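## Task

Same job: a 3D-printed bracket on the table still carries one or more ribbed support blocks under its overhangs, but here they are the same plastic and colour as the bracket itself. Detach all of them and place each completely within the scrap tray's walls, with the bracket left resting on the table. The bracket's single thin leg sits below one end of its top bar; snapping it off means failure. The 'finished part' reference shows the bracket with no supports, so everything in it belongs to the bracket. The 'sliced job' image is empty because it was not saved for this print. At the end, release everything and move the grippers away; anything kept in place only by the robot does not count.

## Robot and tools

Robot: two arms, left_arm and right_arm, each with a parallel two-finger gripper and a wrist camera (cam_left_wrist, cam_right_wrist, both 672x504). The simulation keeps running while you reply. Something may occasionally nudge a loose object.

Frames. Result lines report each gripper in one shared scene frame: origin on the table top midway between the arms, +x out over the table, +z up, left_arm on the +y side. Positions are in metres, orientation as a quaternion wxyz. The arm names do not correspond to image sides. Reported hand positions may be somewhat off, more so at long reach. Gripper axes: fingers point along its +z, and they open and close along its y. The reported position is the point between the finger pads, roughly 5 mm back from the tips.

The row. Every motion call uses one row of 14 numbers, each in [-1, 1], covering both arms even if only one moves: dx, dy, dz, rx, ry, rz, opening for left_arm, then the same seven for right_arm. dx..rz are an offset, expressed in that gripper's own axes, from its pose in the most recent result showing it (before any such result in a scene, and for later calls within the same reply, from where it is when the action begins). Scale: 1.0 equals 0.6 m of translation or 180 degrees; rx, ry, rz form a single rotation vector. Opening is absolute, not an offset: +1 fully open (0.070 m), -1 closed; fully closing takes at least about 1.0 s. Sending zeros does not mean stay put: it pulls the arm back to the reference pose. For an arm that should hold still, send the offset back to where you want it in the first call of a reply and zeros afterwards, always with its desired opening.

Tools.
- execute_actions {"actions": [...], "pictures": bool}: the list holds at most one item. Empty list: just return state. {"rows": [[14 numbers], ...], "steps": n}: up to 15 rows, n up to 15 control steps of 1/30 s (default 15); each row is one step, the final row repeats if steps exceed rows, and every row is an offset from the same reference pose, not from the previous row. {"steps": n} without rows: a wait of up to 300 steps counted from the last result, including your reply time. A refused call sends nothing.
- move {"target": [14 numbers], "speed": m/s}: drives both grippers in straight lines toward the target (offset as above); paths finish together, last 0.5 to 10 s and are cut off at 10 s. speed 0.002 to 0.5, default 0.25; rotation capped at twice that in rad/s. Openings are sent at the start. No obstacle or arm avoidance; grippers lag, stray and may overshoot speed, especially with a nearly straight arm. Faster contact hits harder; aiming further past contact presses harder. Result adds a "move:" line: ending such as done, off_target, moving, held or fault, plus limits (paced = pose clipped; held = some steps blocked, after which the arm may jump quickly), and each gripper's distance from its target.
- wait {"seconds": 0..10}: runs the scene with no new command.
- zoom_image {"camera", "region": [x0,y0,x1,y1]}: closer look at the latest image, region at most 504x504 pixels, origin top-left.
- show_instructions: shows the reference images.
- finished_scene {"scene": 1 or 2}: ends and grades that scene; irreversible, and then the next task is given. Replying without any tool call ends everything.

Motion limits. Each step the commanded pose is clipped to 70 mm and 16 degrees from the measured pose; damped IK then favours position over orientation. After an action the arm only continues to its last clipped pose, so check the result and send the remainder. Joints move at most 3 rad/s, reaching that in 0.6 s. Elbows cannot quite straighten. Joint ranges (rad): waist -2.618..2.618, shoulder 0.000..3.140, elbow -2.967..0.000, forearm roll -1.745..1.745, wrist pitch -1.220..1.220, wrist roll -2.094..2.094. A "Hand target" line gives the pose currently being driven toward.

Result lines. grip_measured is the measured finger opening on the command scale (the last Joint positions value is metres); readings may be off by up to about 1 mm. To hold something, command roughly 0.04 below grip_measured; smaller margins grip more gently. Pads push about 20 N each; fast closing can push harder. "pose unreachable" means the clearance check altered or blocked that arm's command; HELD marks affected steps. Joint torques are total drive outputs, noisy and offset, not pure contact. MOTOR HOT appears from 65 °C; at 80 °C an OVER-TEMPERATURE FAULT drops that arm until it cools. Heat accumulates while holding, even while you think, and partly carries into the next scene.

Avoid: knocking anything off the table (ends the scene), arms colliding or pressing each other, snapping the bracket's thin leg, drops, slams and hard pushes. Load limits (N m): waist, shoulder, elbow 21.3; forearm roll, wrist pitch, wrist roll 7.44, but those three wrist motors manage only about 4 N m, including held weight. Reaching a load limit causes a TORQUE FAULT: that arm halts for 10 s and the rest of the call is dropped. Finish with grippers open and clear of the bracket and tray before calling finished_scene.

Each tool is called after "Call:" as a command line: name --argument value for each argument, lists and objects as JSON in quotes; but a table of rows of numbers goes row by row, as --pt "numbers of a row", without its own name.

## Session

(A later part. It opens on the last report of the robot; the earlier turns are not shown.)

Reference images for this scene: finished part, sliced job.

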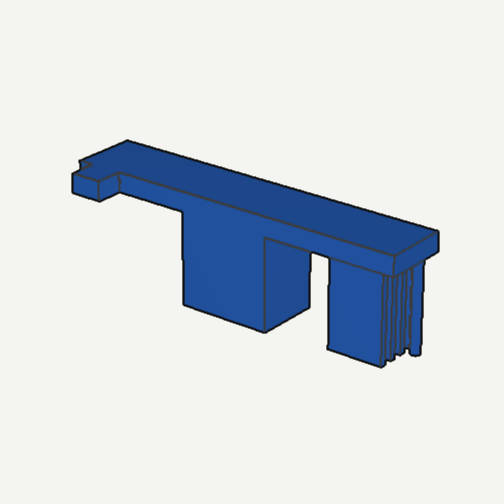

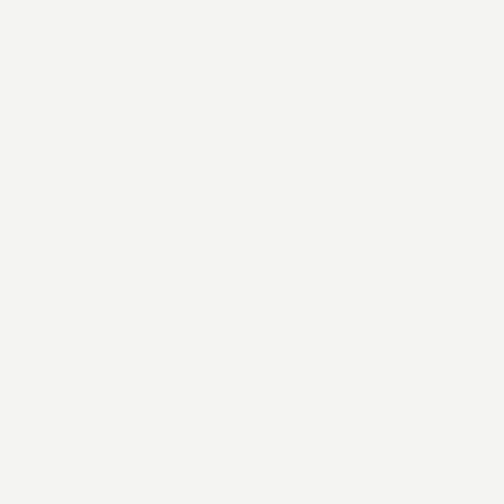

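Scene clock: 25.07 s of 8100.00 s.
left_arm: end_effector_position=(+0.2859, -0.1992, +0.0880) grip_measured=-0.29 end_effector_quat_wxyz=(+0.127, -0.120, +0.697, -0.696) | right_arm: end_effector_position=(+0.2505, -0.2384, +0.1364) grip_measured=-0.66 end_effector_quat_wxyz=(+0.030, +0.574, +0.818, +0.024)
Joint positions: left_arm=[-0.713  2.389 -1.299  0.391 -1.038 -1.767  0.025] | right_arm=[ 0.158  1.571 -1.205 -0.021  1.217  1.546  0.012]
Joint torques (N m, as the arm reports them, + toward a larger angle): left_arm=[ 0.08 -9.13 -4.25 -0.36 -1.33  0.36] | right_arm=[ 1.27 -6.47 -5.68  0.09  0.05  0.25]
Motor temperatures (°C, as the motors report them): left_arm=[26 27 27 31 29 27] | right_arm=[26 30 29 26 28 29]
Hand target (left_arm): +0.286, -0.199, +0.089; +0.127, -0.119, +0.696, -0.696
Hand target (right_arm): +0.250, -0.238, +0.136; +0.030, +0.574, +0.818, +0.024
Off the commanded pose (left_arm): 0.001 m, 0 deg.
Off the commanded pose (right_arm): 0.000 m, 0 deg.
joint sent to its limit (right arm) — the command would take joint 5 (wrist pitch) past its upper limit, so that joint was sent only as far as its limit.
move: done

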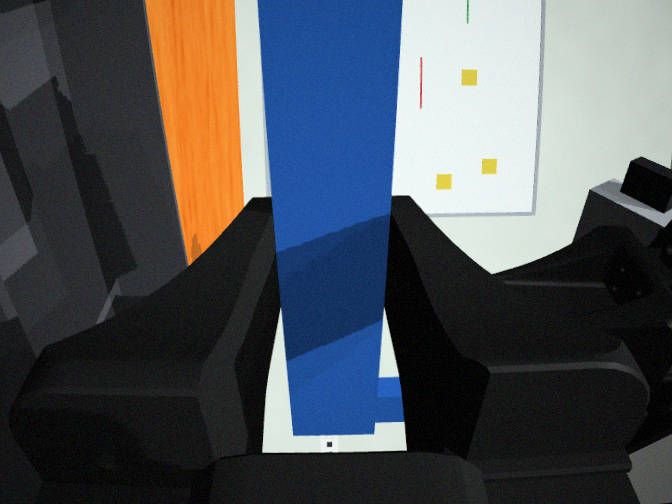

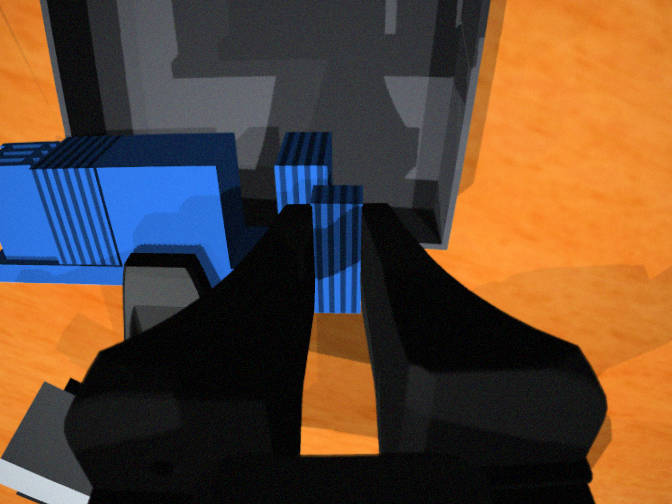

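Call:
move --target '[0,-0.01,-0.14,0,0,0,-0.5,0,0,0,0,0,0,-0.8]'

Call:
move --target '[0,0,0,0,0,0,-0.5,0,0,0.18,0,0,0,-0.8]' --speed 0.15

Call:
move --target '[0,0,0,0,0,0,-0.5,0,0,0,0,0,0,-0.36]'

Call:
move --target '[0,0,0,0,0,0,-0.5,0,0.016,-0.18,0,0,0,-0.36]'

Call:
move --target '[0,0.01,0.14,0,0,0,-0.5,0,0,0,0,0,0,-0.36]' --speed 0.15

Scene clock: 27.27 s of 8100.00 s.
left_arm: end_effector_position=(+0.2563, -0.1199, +0.0932) grip_measured=-0.29 end_effector_quat_wxyz=(+0.124, -0.122, +0.708, -0.684) | right_arm: end_effector_position=(+0.2505, -0.2384, +0.1365) grip_measured=-0.66 end_effector_quat_wxyz=(+0.030, +0.574, +0.818, +0.024)
Joint positions: left_arm=[-0.624  2.205 -0.906  0.455 -1.211 -1.718  0.025] | right_arm=[ 0.158  1.57  -1.205 -0.021  1.217  1.546  0.012]
Joint torques (N m, as the arm reports them, + toward a larger angle): left_arm=[-0.35 -7.   -3.61 -0.17 -1.12  0.34] | right_arm=[ 0.81 -6.2  -5.36  0.05  0.    0.26]
Motor temperatures (°C, as the motors report them): left_arm=[26 27 27 31 29 27] | right_arm=[26 30 29 26 28 29]
Hand target (left_arm): +0.256, -0.120, +0.093; +0.124, -0.122, +0.708, -0.684
Hand target (right_arm): +0.250, -0.238, +0.136; +0.030, +0.574, +0.818, +0.024
Off the commanded pose (left_arm): 0.001 m, 2 deg.
Off the commanded pose (right_arm): 0.000 m, 0 deg.
joint sent to its limit (left arm) — the command would take joint 5 (wrist pitch) past its lower limit, so that joint was sent only as far as its limit.
joint sent to its limit (right arm) — the command would take joint 5 (wrist pitch) past its upper limit, so that joint was sent only as far as its limit.
move: done

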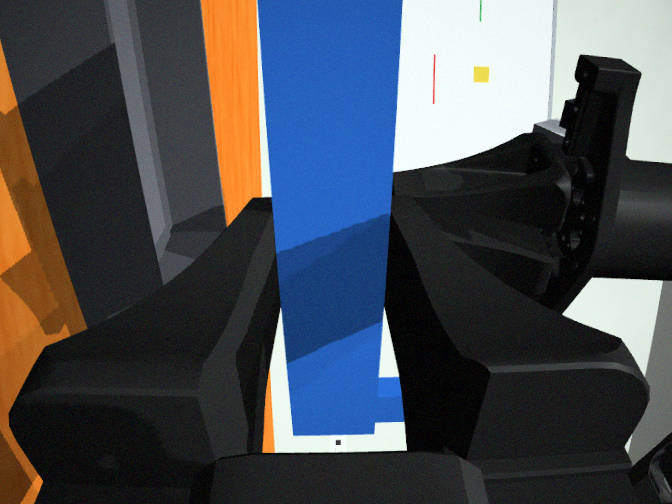

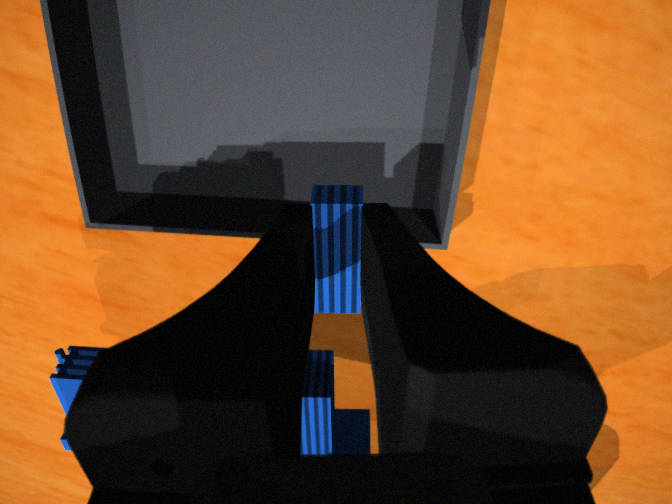

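Scene clock: 28.33 s of 8100.00 s.
left_arm: end_effector_position=(+0.2564, -0.1199, +0.0931) grip_measured=-0.29 end_effector_quat_wxyz=(+0.124, -0.122, +0.708, -0.684) | right_arm: end_effector_position=(+0.2580, -0.2387, +0.0273) grip_measured=-0.66 end_effector_quat_wxyz=(+0.030, +0.574, +0.818, +0.023)
Joint positions: left_arm=[-0.624  2.205 -0.906  0.455 -1.211 -1.718  0.025] | right_arm=[ 0.15   1.749 -0.957 -0.028  0.794  1.551  0.012]
Joint torques (N m, as the arm reports them, + toward a larger angle): left_arm=[ 0.03 -7.55 -3.   -0.07 -0.92  0.24] | right_arm=[ 0.28 -7.26 -5.39 -0.02  0.2   0.27]
Motor temperatures (°C, as the motors report them): left_arm=[26 27 27 31 29 27] | right_arm=[26 30 29 26 28 29]
Hand target (left_arm): +0.256, -0.120, +0.093; +0.124, -0.122, +0.708, -0.684
Hand target (right_arm): +0.259, -0.238, +0.028; +0.031, +0.574, +0.818, +0.024
Off the commanded pose (left_arm): 0.000 m, 0 deg.
Off the commanded pose (right_arm): 0.002 m, 0 deg.
joint sent to its limit (left arm) — the command would take joint 5 (wrist pitch) past its lower limit, so that joint was sent only as far as its limit.
move: done

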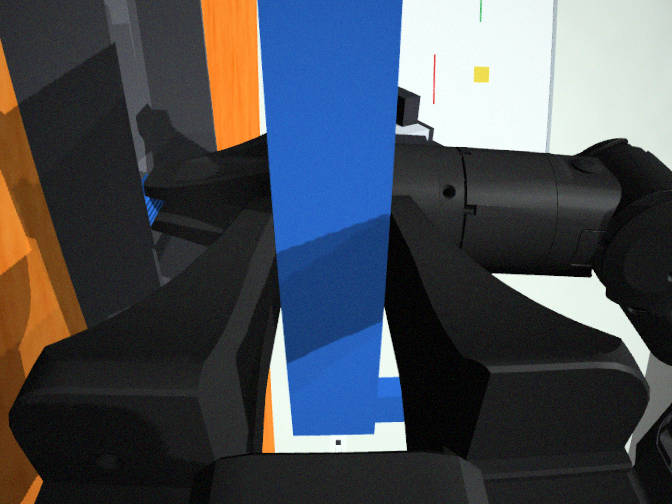

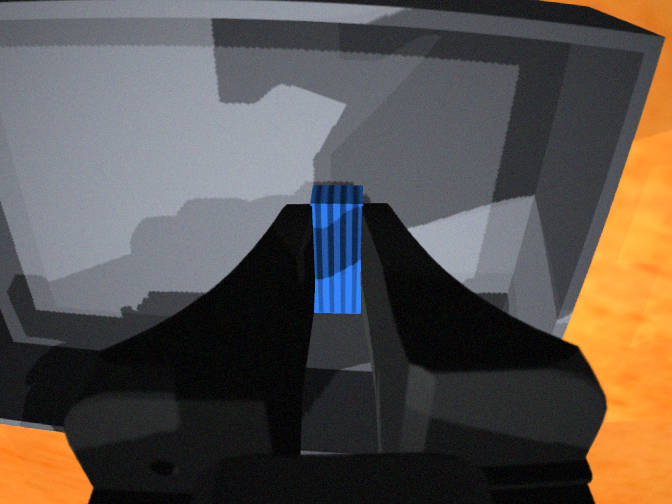

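Scene clock: 28.83 s of 8100.00 s.
left_arm: end_effector_position=(+0.2564, -0.1199, +0.0931) grip_measured=-0.29 end_effector_quat_wxyz=(+0.124, -0.122, +0.708, -0.684) | right_arm: end_effector_position=(+0.2580, -0.2387, +0.0273) grip_measured=-0.36 end_effector_quat_wxyz=(+0.030, +0.574, +0.818, +0.023)
Joint positions: left_arm=[-0.624  2.205 -0.906  0.455 -1.211 -1.718  0.025] | right_arm=[ 0.15   1.749 -0.957 -0.028  0.794  1.551  0.022]
Joint torques (N m, as the arm reports them, + toward a larger angle): left_arm=[-0.11 -7.48 -2.92 -0.09 -0.97  0.24] | right_arm=[ 0.26 -6.59 -4.63 -0.02  0.12  0.28]
Motor temperatures (°C, as the motors report them): left_arm=[26 27 27 31 29 27] | right_arm=[26 30 29 26 28 29]
Hand target (left_arm): +0.256, -0.120, +0.093; +0.124, -0.122, +0.708, -0.684
Hand target (right_arm): +0.258, -0.239, +0.027; +0.030, +0.574, +0.818, +0.023
Off the commanded pose (left_arm): 0.000 m, 0 deg.
Off the commanded pose (right_arm): 0.000 m, 0 deg.
joint sent to its limit (left arm) — the command would take joint 5 (wrist pitch) past its lower limit, so that joint was sent only as far as its limit.
move: done

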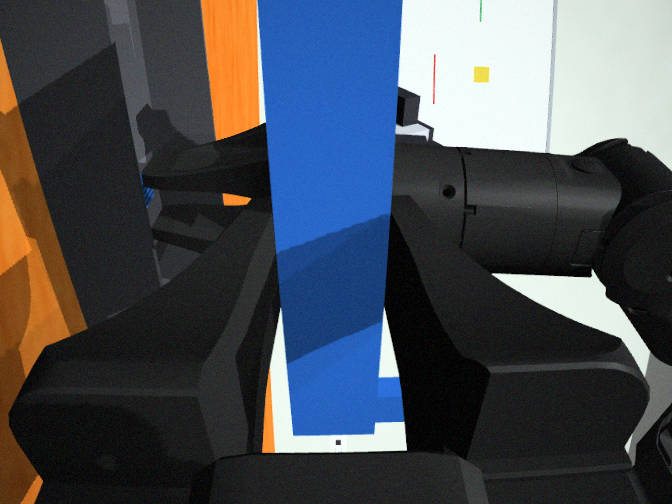

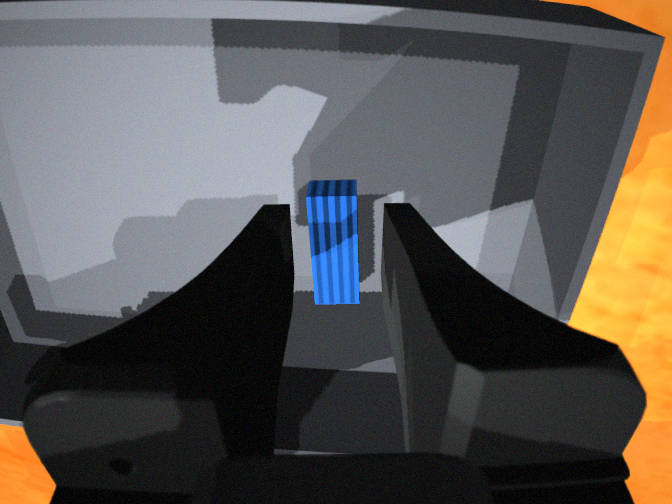

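Scene clock: 29.70 s of 8100.00 s.
left_arm: end_effector_position=(+0.2564, -0.1199, +0.0931) grip_measured=-0.29 end_effector_quat_wxyz=(+0.124, -0.122, +0.708, -0.684) | right_arm: end_effector_position=(+0.2594, -0.2351, +0.1367) grip_measured=-0.36 end_effector_quat_wxyz=(+0.032, +0.574, +0.818, +0.027)
Joint positions: left_arm=[-0.624  2.205 -0.906  0.455 -1.211 -1.718  0.025] | right_arm=[ 0.159  1.599 -1.239 -0.021  1.217  1.547  0.022]
Joint torques (N m, as the arm reports them, + toward a larger angle): left_arm=[-0.06 -7.35 -2.89 -0.06 -0.97  0.26] | right_arm=[ 1.86 -4.37 -4.15  0.14  0.05 -0.14]
Motor temperatures (°C, as the motors report them): left_arm=[26 27 27 31 29 27] | right_arm=[26 30 29 26 28 29]
Hand target (left_arm): +0.256, -0.120, +0.093; +0.124, -0.122, +0.708, -0.684
Hand target (right_arm): +0.259, -0.235, +0.136; +0.031, +0.574, +0.818, +0.025
Off the commanded pose (left_arm): 0.000 m, 0 deg.
Off the commanded pose (right_arm): 0.001 m, 0 deg.
joint sent to its limit (left arm) — the command would take joint 5 (wrist pitch) past its lower limit, so that joint was sent only as far as its limit.
joint sent to its limit (right arm) — the command would take joint 5 (wrist pitch) past its upper limit, so that joint was sent only as far as its limit.
move: done

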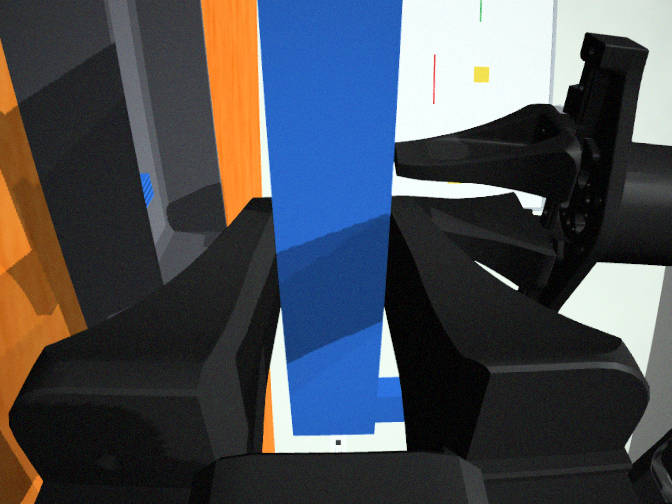

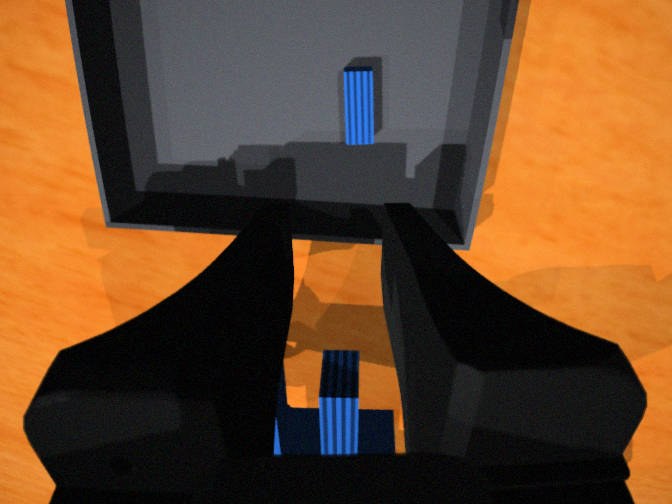

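Scene clock: 30.63 s of 8100.00 s.
left_arm: end_effector_position=(+0.2860, -0.1990, +0.0854) grip_measured=-0.29 end_effector_quat_wxyz=(+0.125, -0.122, +0.708, -0.684) | right_arm: end_effector_position=(+0.2594, -0.2351, +0.1367) grip_measured=-0.36 end_effector_quat_wxyz=(+0.032, +0.574, +0.818, +0.027)
Joint positions: left_arm=[-0.713  2.376 -1.296  0.401 -0.995 -1.776  0.025] | right_arm=[ 0.159  1.599 -1.238 -0.021  1.217  1.547  0.022]
Joint torques (N m, as the arm reports them, + toward a larger angle): left_arm=[ 0.46 -9.44 -2.43 -0.15 -1.22  0.02] | right_arm=[ 1.83 -4.94 -5.05  0.13  0.04 -0.14]
Motor temperatures (°C, as the motors report them): left_arm=[26 27 27 31 29 27] | right_arm=[26 30 29 26 28 29]
Hand target (left_arm): +0.286, -0.199, +0.085; +0.125, -0.122, +0.709, -0.684
Hand target (right_arm): +0.259, -0.235, +0.137; +0.032, +0.574, +0.818, +0.027
Off the commanded pose (left_arm): 0.001 m, 0 deg.
Off the commanded pose (right_arm): 0.000 m, 0 deg.
move: done

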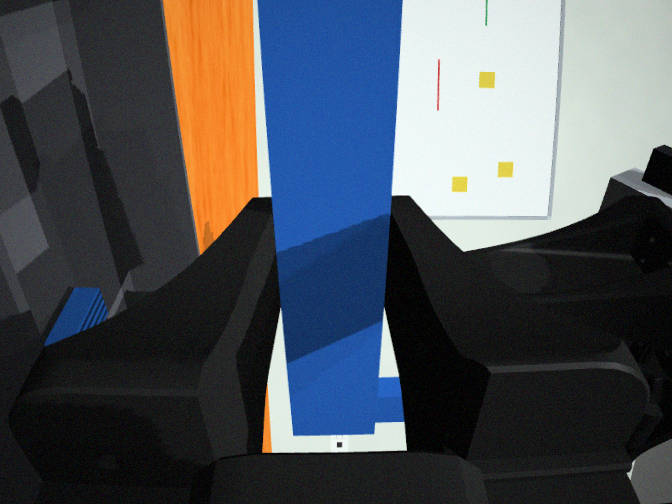

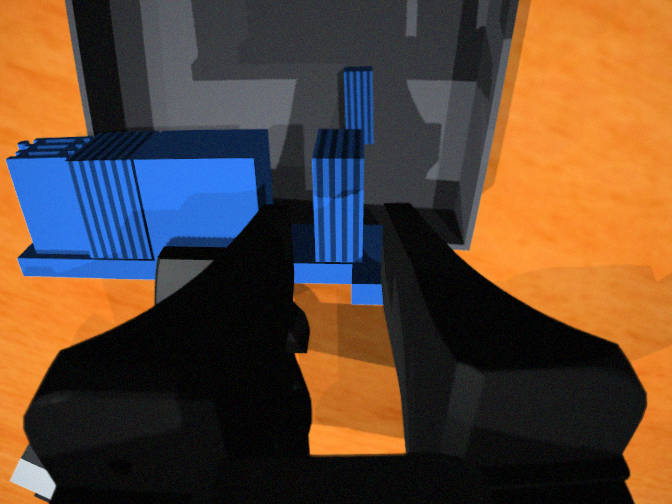

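Call:
move --target '[0,0,0,0,0,0,-0.5,-0.004,-0.001,0.045,0.015,0,0,-0.42]' --speed 0.03

Call:
move --target '[0,0,0,0,0,0,-0.5,0,0,0,0,0,0,-0.8]'

Call:
move --target '[0,0,0,0,0,0,-0.5,0,0,-0.02,0,0,0,-0.8]' --speed 0.01

Scene clock: 32.83 s of 8100.00 s.
left_arm: end_effector_position=(+0.2860, -0.1989, +0.0854) grip_measured=-0.29 end_effector_quat_wxyz=(+0.125, -0.122, +0.708, -0.684) | right_arm: end_effector_position=(+0.2618, -0.2376, +0.1092) grip_measured=-0.42 end_effector_quat_wxyz=(+0.018, +0.574, +0.818, +0.007)
Joint positions: left_arm=[-0.713  2.376 -1.296  0.401 -0.995 -1.776  0.025] | right_arm=[ 0.15   1.662 -1.206 -0.023  1.169  1.541  0.02 ]
Joint torques (N m, as the arm reports them, + toward a larger angle): left_arm=[-0.49 -8.38 -4.25 -0.34 -0.92  0.26] | right_arm=[ 0.29 -5.8  -4.57 -0.03  0.07 -0.12]
Motor temperatures (°C, as the motors report them): left_arm=[26 27 27 31 29 27] | right_arm=[26 30 29 26 28 29]
Hand target (left_arm): +0.286, -0.199, +0.085; +0.125, -0.122, +0.708, -0.684
Hand target (right_arm): +0.262, -0.238, +0.110; +0.019, +0.574, +0.818, +0.007
Off the commanded pose (left_arm): 0.000 m, 0 deg.
Off the commanded pose (right_arm): 0.001 m, 0 deg.
move: done

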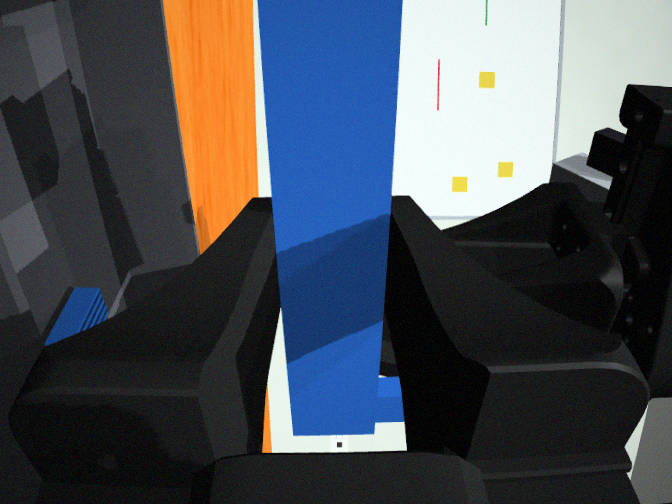

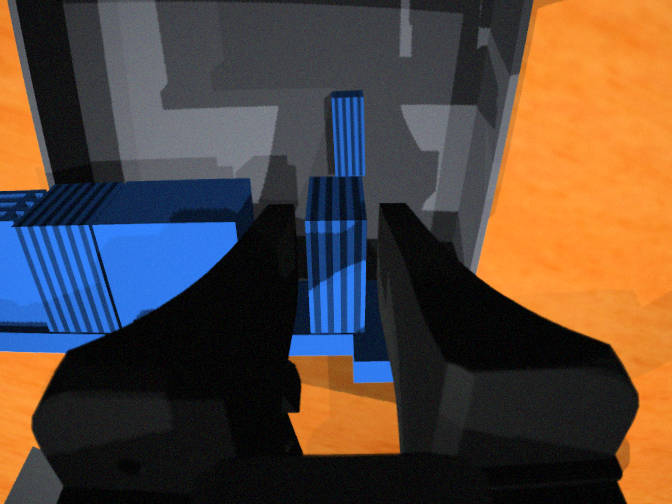

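Scene clock: 33.33 s of 8100.00 s.
left_arm: end_effector_position=(+0.2859, -0.1990, +0.0853) grip_measured=-0.29 end_effector_quat_wxyz=(+0.125, -0.122, +0.708, -0.684) | right_arm: end_effector_position=(+0.2618, -0.2376, +0.1091) grip_measured=-0.60 end_effector_quat_wxyz=(+0.018, +0.574, +0.818, +0.007)
Joint positions: left_arm=[-0.713  2.376 -1.296  0.401 -0.995 -1.776  0.025] | right_arm=[ 0.15   1.662 -1.206 -0.023  1.169  1.541  0.014]
Joint torques (N m, as the arm reports them, + toward a larger angle): left_arm=[ 0.09 -8.58 -4.29 -0.35 -0.98  0.28] | right_arm=[ 0.34 -5.74 -4.47  0.    0.14 -0.09]
Motor temperatures (°C, as the motors report them): left_arm=[26 27 27 31 29 27] | right_arm=[26 30 29 26 28 29]
Hand target (left_arm): +0.286, -0.199, +0.085; +0.125, -0.122, +0.708, -0.684
Hand target (right_arm): +0.262, -0.238, +0.109; +0.018, +0.574, +0.818, +0.007
Off the commanded pose (left_arm): 0.000 m, 0 deg.
Off the commanded pose (right_arm): 0.000 m, 0 deg.
move: done

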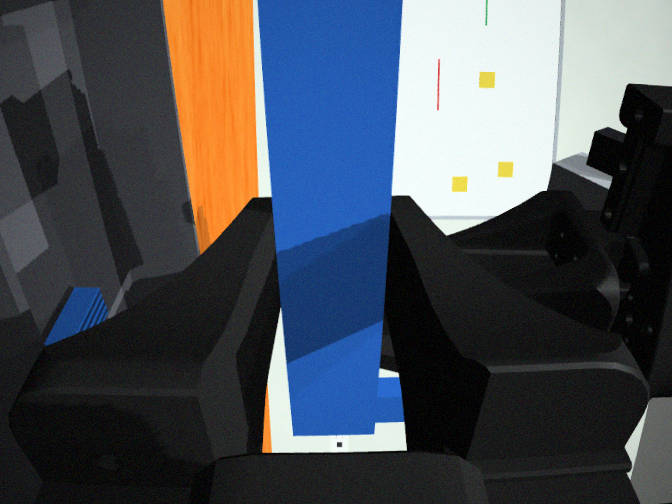

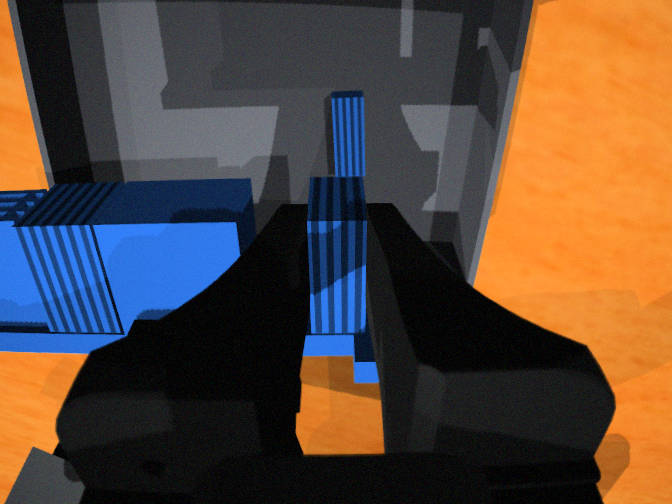

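Scene clock: 34.77 s of 8100.00 s.
left_arm: end_effector_position=(+0.2862, -0.1994, +0.0867) grip_measured=-0.24 end_effector_quat_wxyz=(+0.125, -0.122, +0.707, -0.685) | right_arm: end_effector_position=(+0.2613, -0.2375, +0.1211) grip_measured=-0.60 end_effector_quat_wxyz=(+0.018, +0.575, +0.818, +0.007)
Joint positions: left_arm=[-0.714  2.375 -1.298  0.4   -0.996 -1.776  0.026] | right_arm=[ 0.151  1.65  -1.24  -0.022  1.216  1.541  0.014]
Joint torques (N m, as the arm reports them, + toward a larger angle): left_arm=[ 1.4  -1.58  1.02  0.14  2.25  0.6 ] | right_arm=[  2.45 -11.4   -9.43   0.39   0.39  -0.15]
Motor temperatures (°C, as the motors report them): left_arm=[26 27 27 31 29 27] | right_arm=[26 30 29 26 28 29]
Hand target (left_arm): +0.286, -0.199, +0.085; +0.125, -0.122, +0.708, -0.684
Hand target (right_arm): +0.261, -0.237, +0.121; +0.018, +0.574, +0.818, +0.007
Off the commanded pose (left_arm): 0.001 m, 0 deg.
Off the commanded pose (right_arm): 0.000 m, 0 deg.
move: done

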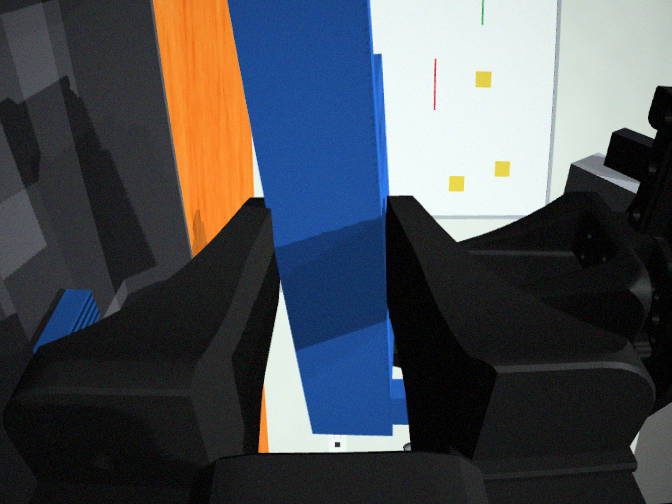

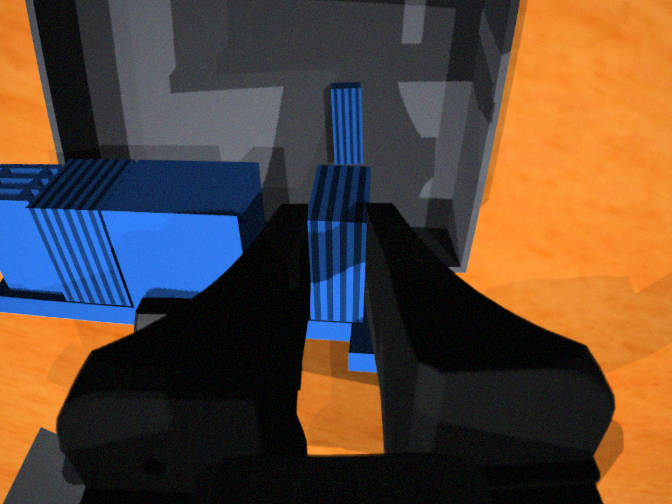

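Call:
execute_actions --actions '[]'

Call:
move --target '[0,0,0,0,0,0,-0.6,0,0.008,0.02,0,0,0.08,-0.8]' --speed 0.05

Scene clock: 38.50 s of 8100.00 s.
left_arm: end_effector_position=(+0.2859, -0.1990, +0.0853) grip_measured=-0.23 end_effector_quat_wxyz=(+0.125, -0.122, +0.709, -0.684) | right_arm: end_effector_position=(+0.2614, -0.2374, +0.1212) grip_measured=-0.60 end_effector_quat_wxyz=(+0.018, +0.574, +0.818, +0.007)
Joint positions: left_arm=[-0.713  2.376 -1.296  0.401 -0.995 -1.776  0.027] | right_arm=[ 0.151  1.65  -1.24  -0.022  1.215  1.541  0.014]
Joint torques (N m, as the arm reports them, + toward a larger angle): left_arm=[ 1.41 -2.82  1.33  0.2   1.81  0.91] | right_arm=[  0.18 -10.86  -8.31  -0.05   0.26   0.  ]
Motor temperatures (°C, as the motors report them): left_arm=[26 27 27 31 29 27] | right_arm=[26 31 29 26 28 29]
Hand target (left_arm): +0.286, -0.199, +0.085; +0.125, -0.122, +0.708, -0.684
Hand target (right_arm): +0.261, -0.237, +0.121; +0.018, +0.574, +0.818, +0.007
Off the commanded pose (left_arm): 0.000 m, 0 deg.
Off the commanded pose (right_arm): 0.000 m, 0 deg.
Steps of this call (steps 1 to 90: nothing new was sent; then 0.73 s passed at rest). Readings (end_effector_position):
1: left_arm (+0.2862, -0.1994, +0.0866) | right_arm (+0.2613, -0.2375, +0.1211)
2: left_arm (+0.2862, -0.1994, +0.0865) | right_arm (+0.2613, -0.2375, +0.1211)
4: left_arm (+0.2862, -0.1994, +0.0864) | right_arm (+0.2613, -0.2374, +0.1211)
8: left_arm (+0.2860, -0.1992, +0.0856) | right_arm (+0.2613, -0.2373, +0.1212)
90: the state above

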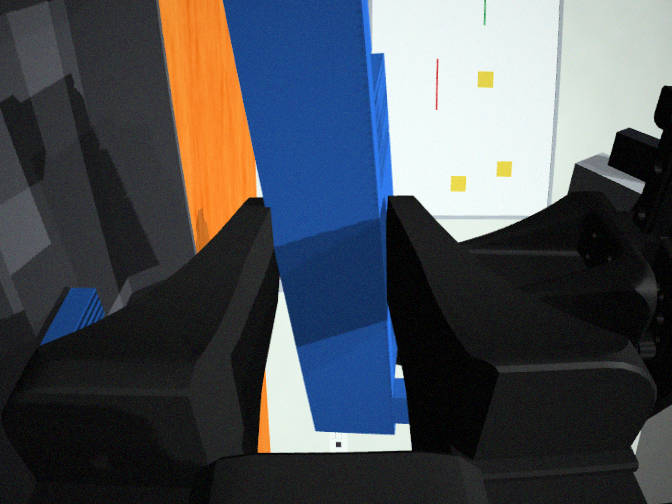

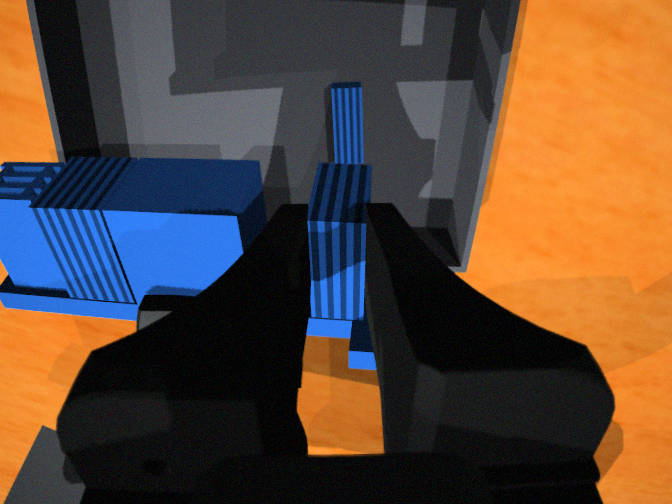

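Scene clock: 41.23 s of 8100.00 s.
left_arm: end_effector_position=(+0.2863, -0.1983, +0.0838) grip_measured=-0.29 end_effector_quat_wxyz=(+0.125, -0.123, +0.710, -0.682) | right_arm: end_effector_position=(+0.2650, -0.2368, +0.1094) grip_measured=-0.55 end_effector_quat_wxyz=(+0.016, +0.673, +0.740, +0.006)
Joint positions: left_arm=[-0.712  2.377 -1.295  0.4   -0.994 -1.775  0.025] | right_arm=[ 0.15   1.678 -1.227 -0.024  1.181  1.793  0.016]
Joint torques (N m, as the arm reports them, + toward a larger angle): left_arm=[-10.49 -11.15  -5.02   2.4   -3.15   0.15] | right_arm=[ 1.81 -3.71 -9.73  0.94 -2.85  0.4 ]
Motor temperatures (°C, as the motors report them): left_arm=[26 27 27 32 30 27] | right_arm=[26 31 29 26 29 29]
Hand target (left_arm): +0.286, -0.199, +0.085; +0.125, -0.122, +0.709, -0.684
Hand target (right_arm): +0.266, -0.236, +0.109; +0.017, +0.672, +0.740, +0.009
Off the commanded pose (left_arm): 0.002 m, 0 deg.
Off the commanded pose (right_arm): 0.002 m, 0 deg.
move: done

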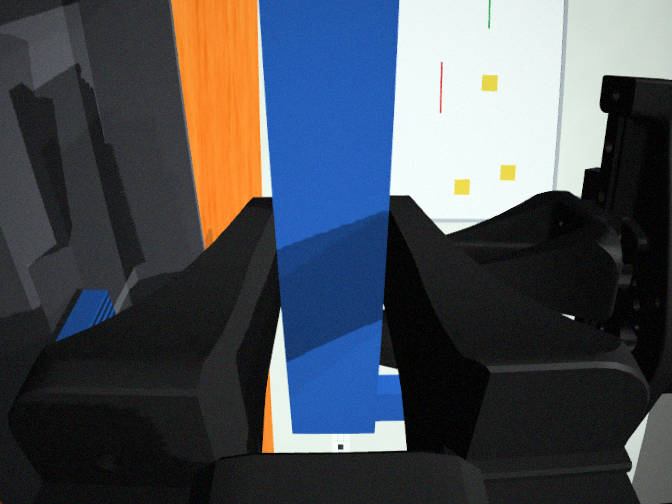

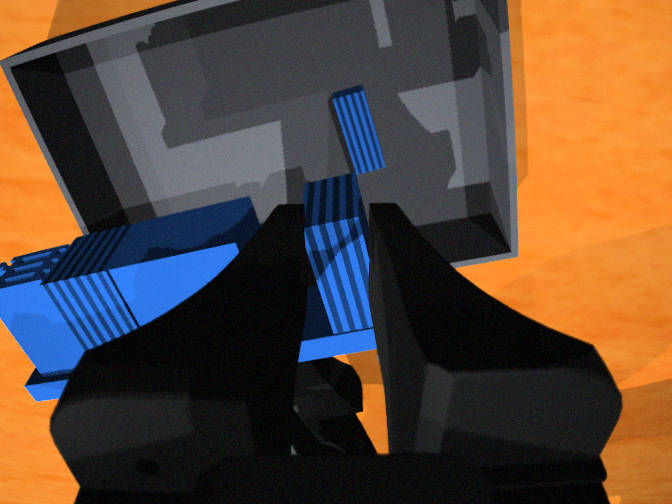

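Call:
move --target '[0,0,0,0,0,0,-0.6,0,-0.022,0,0,0,0,-0.8]' --speed 0.015

Scene clock: 43.10 s of 8100.00 s.
left_arm: end_effector_position=(+0.2822, -0.2010, +0.0854) grip_measured=-0.29 end_effector_quat_wxyz=(+0.123, -0.117, +0.709, -0.684) | right_arm: end_effector_position=(+0.2536, -0.2365, +0.1099) grip_measured=-0.60 end_effector_quat_wxyz=(+0.017, +0.673, +0.740, +0.011)
Joint positions: left_arm=[-0.719  2.376 -1.296  0.406 -0.997 -1.775  0.025] | right_arm=[ 0.161  1.634 -1.174 -0.021  1.163  1.803  0.014]
Joint torques (N m, as the arm reports them, + toward a larger angle): left_arm=[  5.15 -10.59  -3.78  -1.75  -1.32  -0.05] | right_arm=[ 0.61 -5.3   0.01 -0.43  1.54  0.31]
Motor temperatures (°C, as the motors report them): left_arm=[26 28 27 32 30 27] | right_arm=[26 31 29 26 30 29]
Hand target (left_arm): +0.286, -0.198, +0.084; +0.125, -0.123, +0.710, -0.682
Hand target (right_arm): +0.252, -0.238, +0.109; +0.016, +0.673, +0.740, +0.006
Off the commanded pose (left_arm): 0.005 m, 1 deg.
Off the commanded pose (right_arm): 0.003 m, 1 deg.
move: off_target (left_arm)

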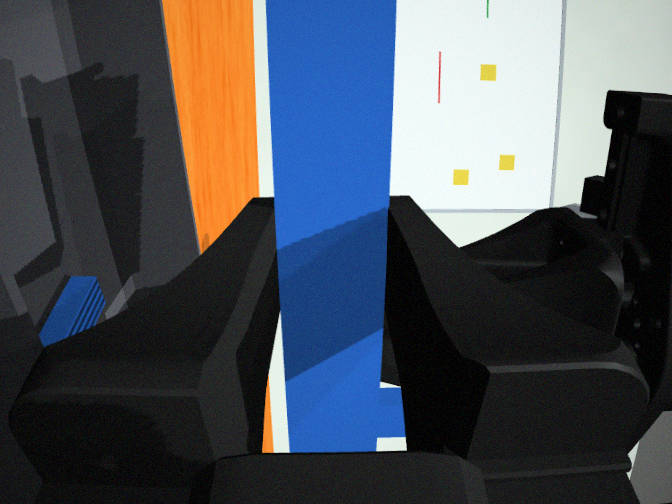

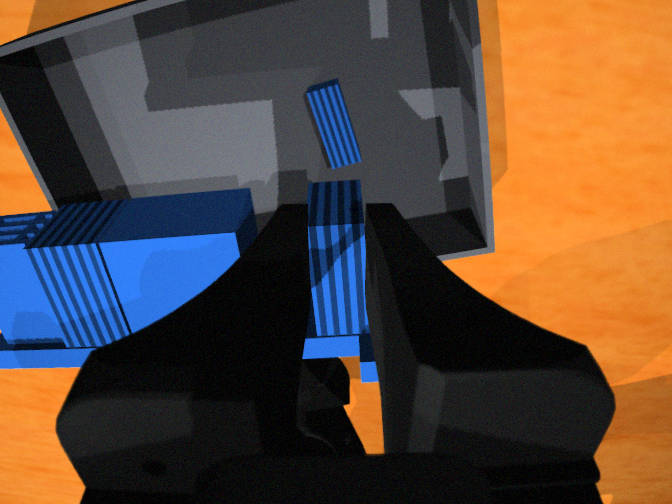

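Call:
move --target '[-0.006,0,0,0,0,0,-0.6,0,0.012,0,0,0,-0.08,-0.8]' --speed 0.1

Call:
move --target '[0,0,0,0,0,0,-0.6,0,0,0,0,0,0,-0.45]'

Call:
move --target '[0,0,0,0,0,0,-0.6,-0.045,0,0,0,0,0,-0.45]'

Call:
move --target '[0,0,0,0,0,0,-0.6,0,0.024,0.005,0,0,0,-1]'

Scene clock: 46.23 s of 8100.00 s.
left_arm: end_effector_position=(+0.2856, -0.1998, +0.0854) grip_measured=-0.29 end_effector_quat_wxyz=(+0.122, -0.117, +0.709, -0.684) | right_arm: end_effector_position=(+0.2609, -0.2358, +0.1101) grip_measured=-0.60 end_effector_quat_wxyz=(+0.019, +0.574, +0.818, +0.008)
Joint positions: left_arm=[-0.71   2.378 -1.302  0.417 -0.995 -1.782  0.025] | right_arm=[ 0.156  1.658 -1.205 -0.021  1.169  1.546  0.014]
Joint torques (N m, as the arm reports them, + toward a larger angle): left_arm=[ 0.42 -8.43 -4.31 -0.06 -1.36 -0.08] | right_arm=[ 0.25 -4.97 -6.03  0.14  0.2   0.3 ]
Motor temperatures (°C, as the motors report them): left_arm=[26 28 27 32 30 27] | right_arm=[26 31 29 26 30 29]
Hand target (left_arm): +0.286, -0.200, +0.085; +0.123, -0.117, +0.709, -0.684
Hand target (right_arm): +0.261, -0.236, +0.110; +0.018, +0.575, +0.818, +0.008
Off the commanded pose (left_arm): 0.000 m, 0 deg.
Off the commanded pose (right_arm): 0.000 m, 0 deg.
move: done

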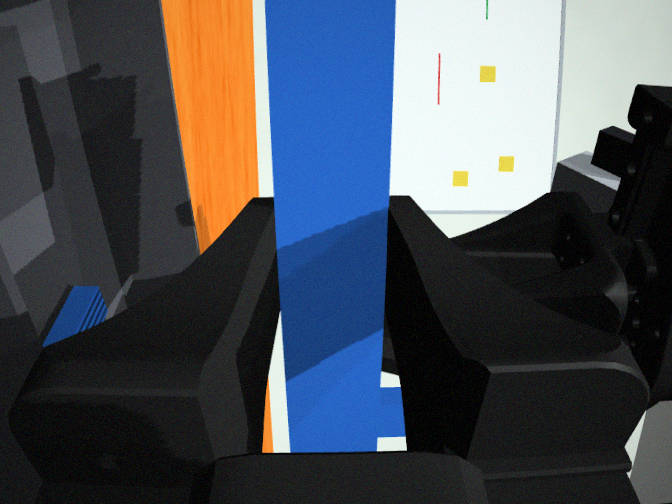

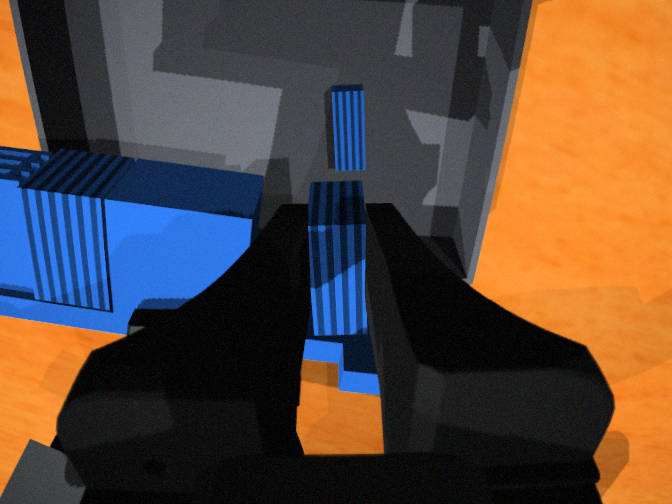

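Scene clock: 46.73 s of 8100.00 s.
left_arm: end_effector_position=(+0.2856, -0.1998, +0.0854) grip_measured=-0.29 end_effector_quat_wxyz=(+0.122, -0.117, +0.709, -0.684) | right_arm: end_effector_position=(+0.2609, -0.2358, +0.1100) grip_measured=-0.45 end_effector_quat_wxyz=(+0.019, +0.574, +0.818, +0.008)
Joint positions: left_arm=[-0.71   2.378 -1.302  0.417 -0.995 -1.782  0.025] | right_arm=[ 0.156  1.658 -1.205 -0.021  1.169  1.546  0.019]
Joint torques (N m, as the arm reports them, + toward a larger angle): left_arm=[ 0.51 -8.41 -4.31 -0.06 -1.31 -0.08] | right_arm=[ 0.26 -4.96 -6.07  0.14  0.15  0.1 ]
Motor temperatures (°C, as the motors report them): left_arm=[26 28 27 32 30 27] | right_arm=[26 31 29 26 30 29]
Hand target (left_arm): +0.286, -0.200, +0.085; +0.122, -0.117, +0.709, -0.684
Hand target (right_arm): +0.261, -0.236, +0.110; +0.019, +0.574, +0.818, +0.008
Off the commanded pose (left_arm): 0.000 m, 0 deg.
Off the commanded pose (right_arm): 0.000 m, 0 deg.
move: done

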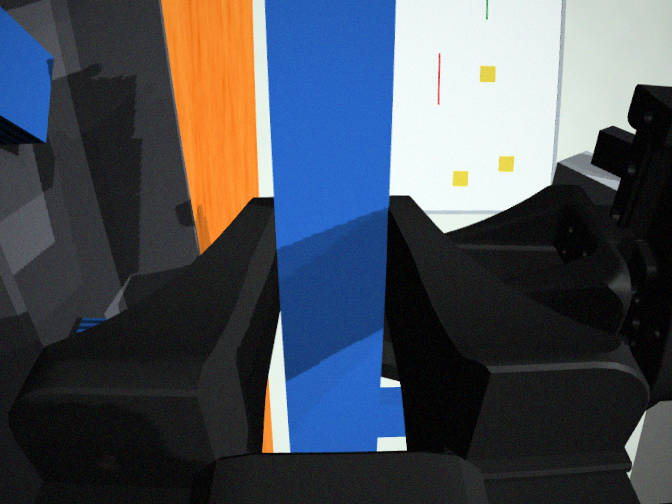

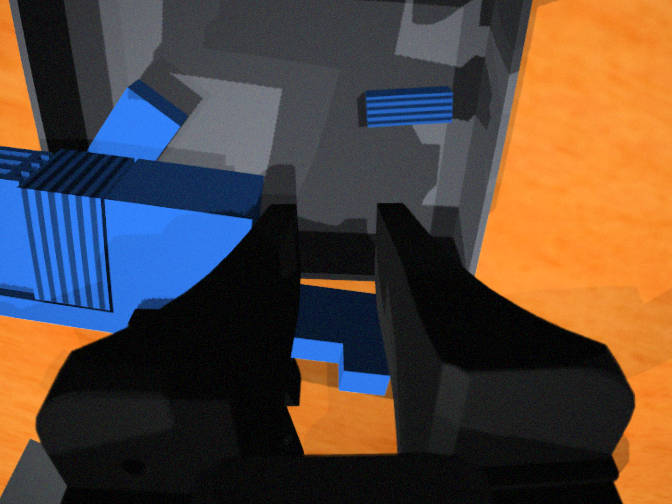

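Scene clock: 47.43 s of 8100.00 s.
left_arm: end_effector_position=(+0.2856, -0.1998, +0.0854) grip_measured=-0.29 end_effector_quat_wxyz=(+0.122, -0.117, +0.709, -0.684) | right_arm: end_effector_position=(+0.2704, -0.2619, +0.1107) grip_measured=-0.45 end_effector_quat_wxyz=(+0.020, +0.575, +0.818, +0.008)
Joint positions: left_arm=[-0.71   2.378 -1.302  0.417 -0.995 -1.782  0.025] | right_arm=[ 0.067  1.665 -1.215 -0.02   1.171  1.457  0.019]
Joint torques (N m, as the arm reports them, + toward a larger angle): left_arm=[ 0.56 -8.47 -4.15 -0.08 -1.34 -0.09] | right_arm=[ 1.83 -5.02 -6.03  0.15  0.21  0.23]
Motor temperatures (°C, as the motors report them): left_arm=[26 28 27 32 30 27] | right_arm=[26 31 29 26 30 29]
Hand target (left_arm): +0.286, -0.200, +0.085; +0.122, -0.117, +0.709, -0.684
Hand target (right_arm): +0.270, -0.262, +0.111; +0.020, +0.574, +0.818, +0.008
Off the commanded pose (left_arm): 0.000 m, 0 deg.
Off the commanded pose (right_arm): 0.001 m, 0 deg.
move: done

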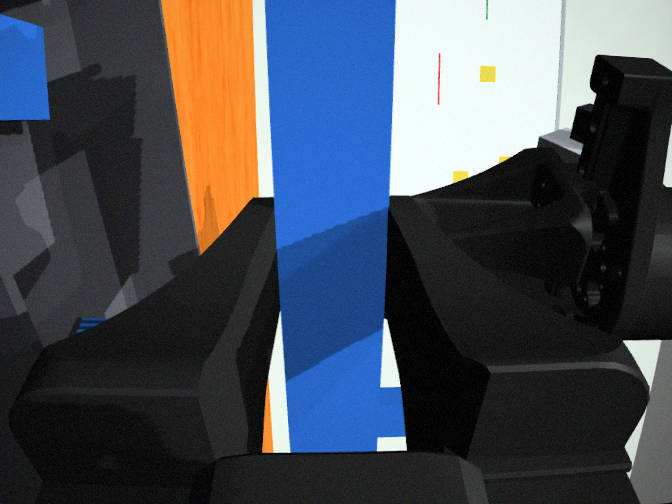

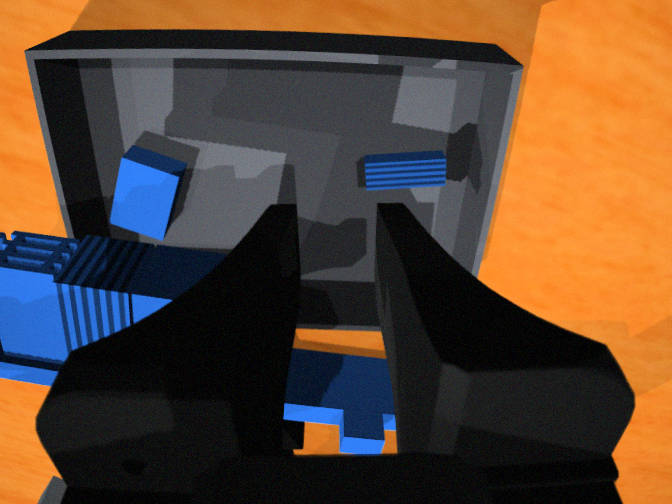

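Scene clock: 48.13 s of 8100.00 s.
left_arm: end_effector_position=(+0.2856, -0.1998, +0.0854) grip_measured=-0.29 end_effector_quat_wxyz=(+0.122, -0.117, +0.709, -0.684) | right_arm: end_effector_position=(+0.2841, -0.2570, +0.1079) grip_measured=-0.98 end_effector_quat_wxyz=(+0.019, +0.575, +0.818, +0.008)
Joint positions: left_arm=[-0.71   2.378 -1.302  0.417 -0.995 -1.782  0.025] | right_arm=[ 0.072  1.716 -1.271 -0.02   1.175  1.462  0.001]
Joint torques (N m, as the arm reports them, + toward a larger angle): left_arm=[ 0.55 -8.22 -4.32 -0.09 -1.33 -0.11] | right_arm=[ 1.87 -6.32 -5.56  0.1   0.2   0.29]
Motor temperatures (°C, as the motors report them): left_arm=[26 28 27 32 30 27] | right_arm=[26 31 29 26 30 29]
Hand target (left_arm): +0.286, -0.200, +0.085; +0.122, -0.117, +0.709, -0.684
Hand target (right_arm): +0.284, -0.257, +0.108; +0.020, +0.575, +0.818, +0.008
Off the commanded pose (left_arm): 0.000 m, 0 deg.
Off the commanded pose (right_arm): 0.000 m, 0 deg.
move: done

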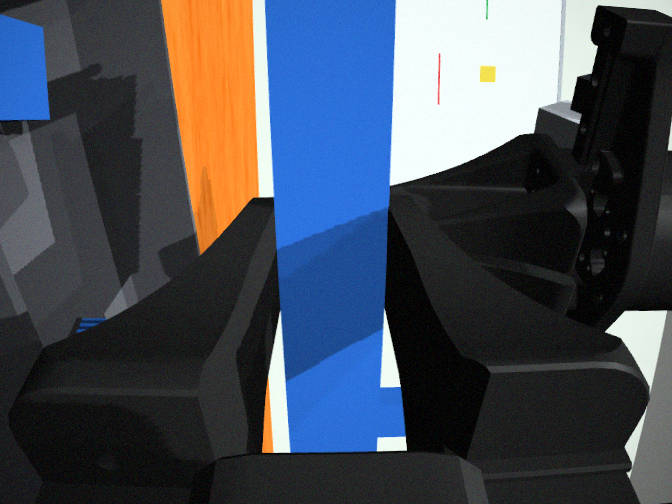

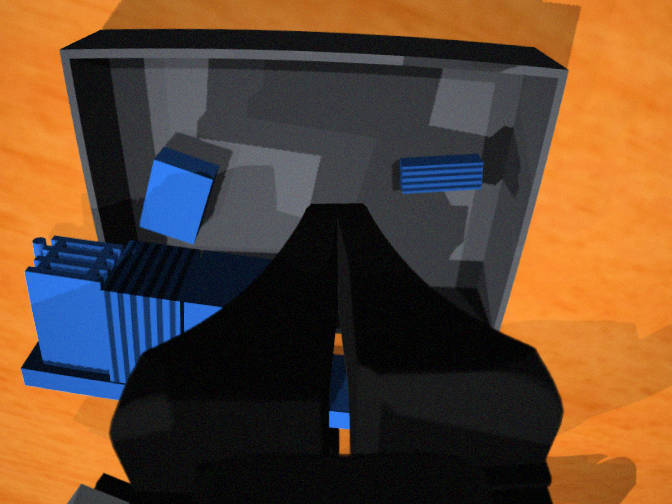

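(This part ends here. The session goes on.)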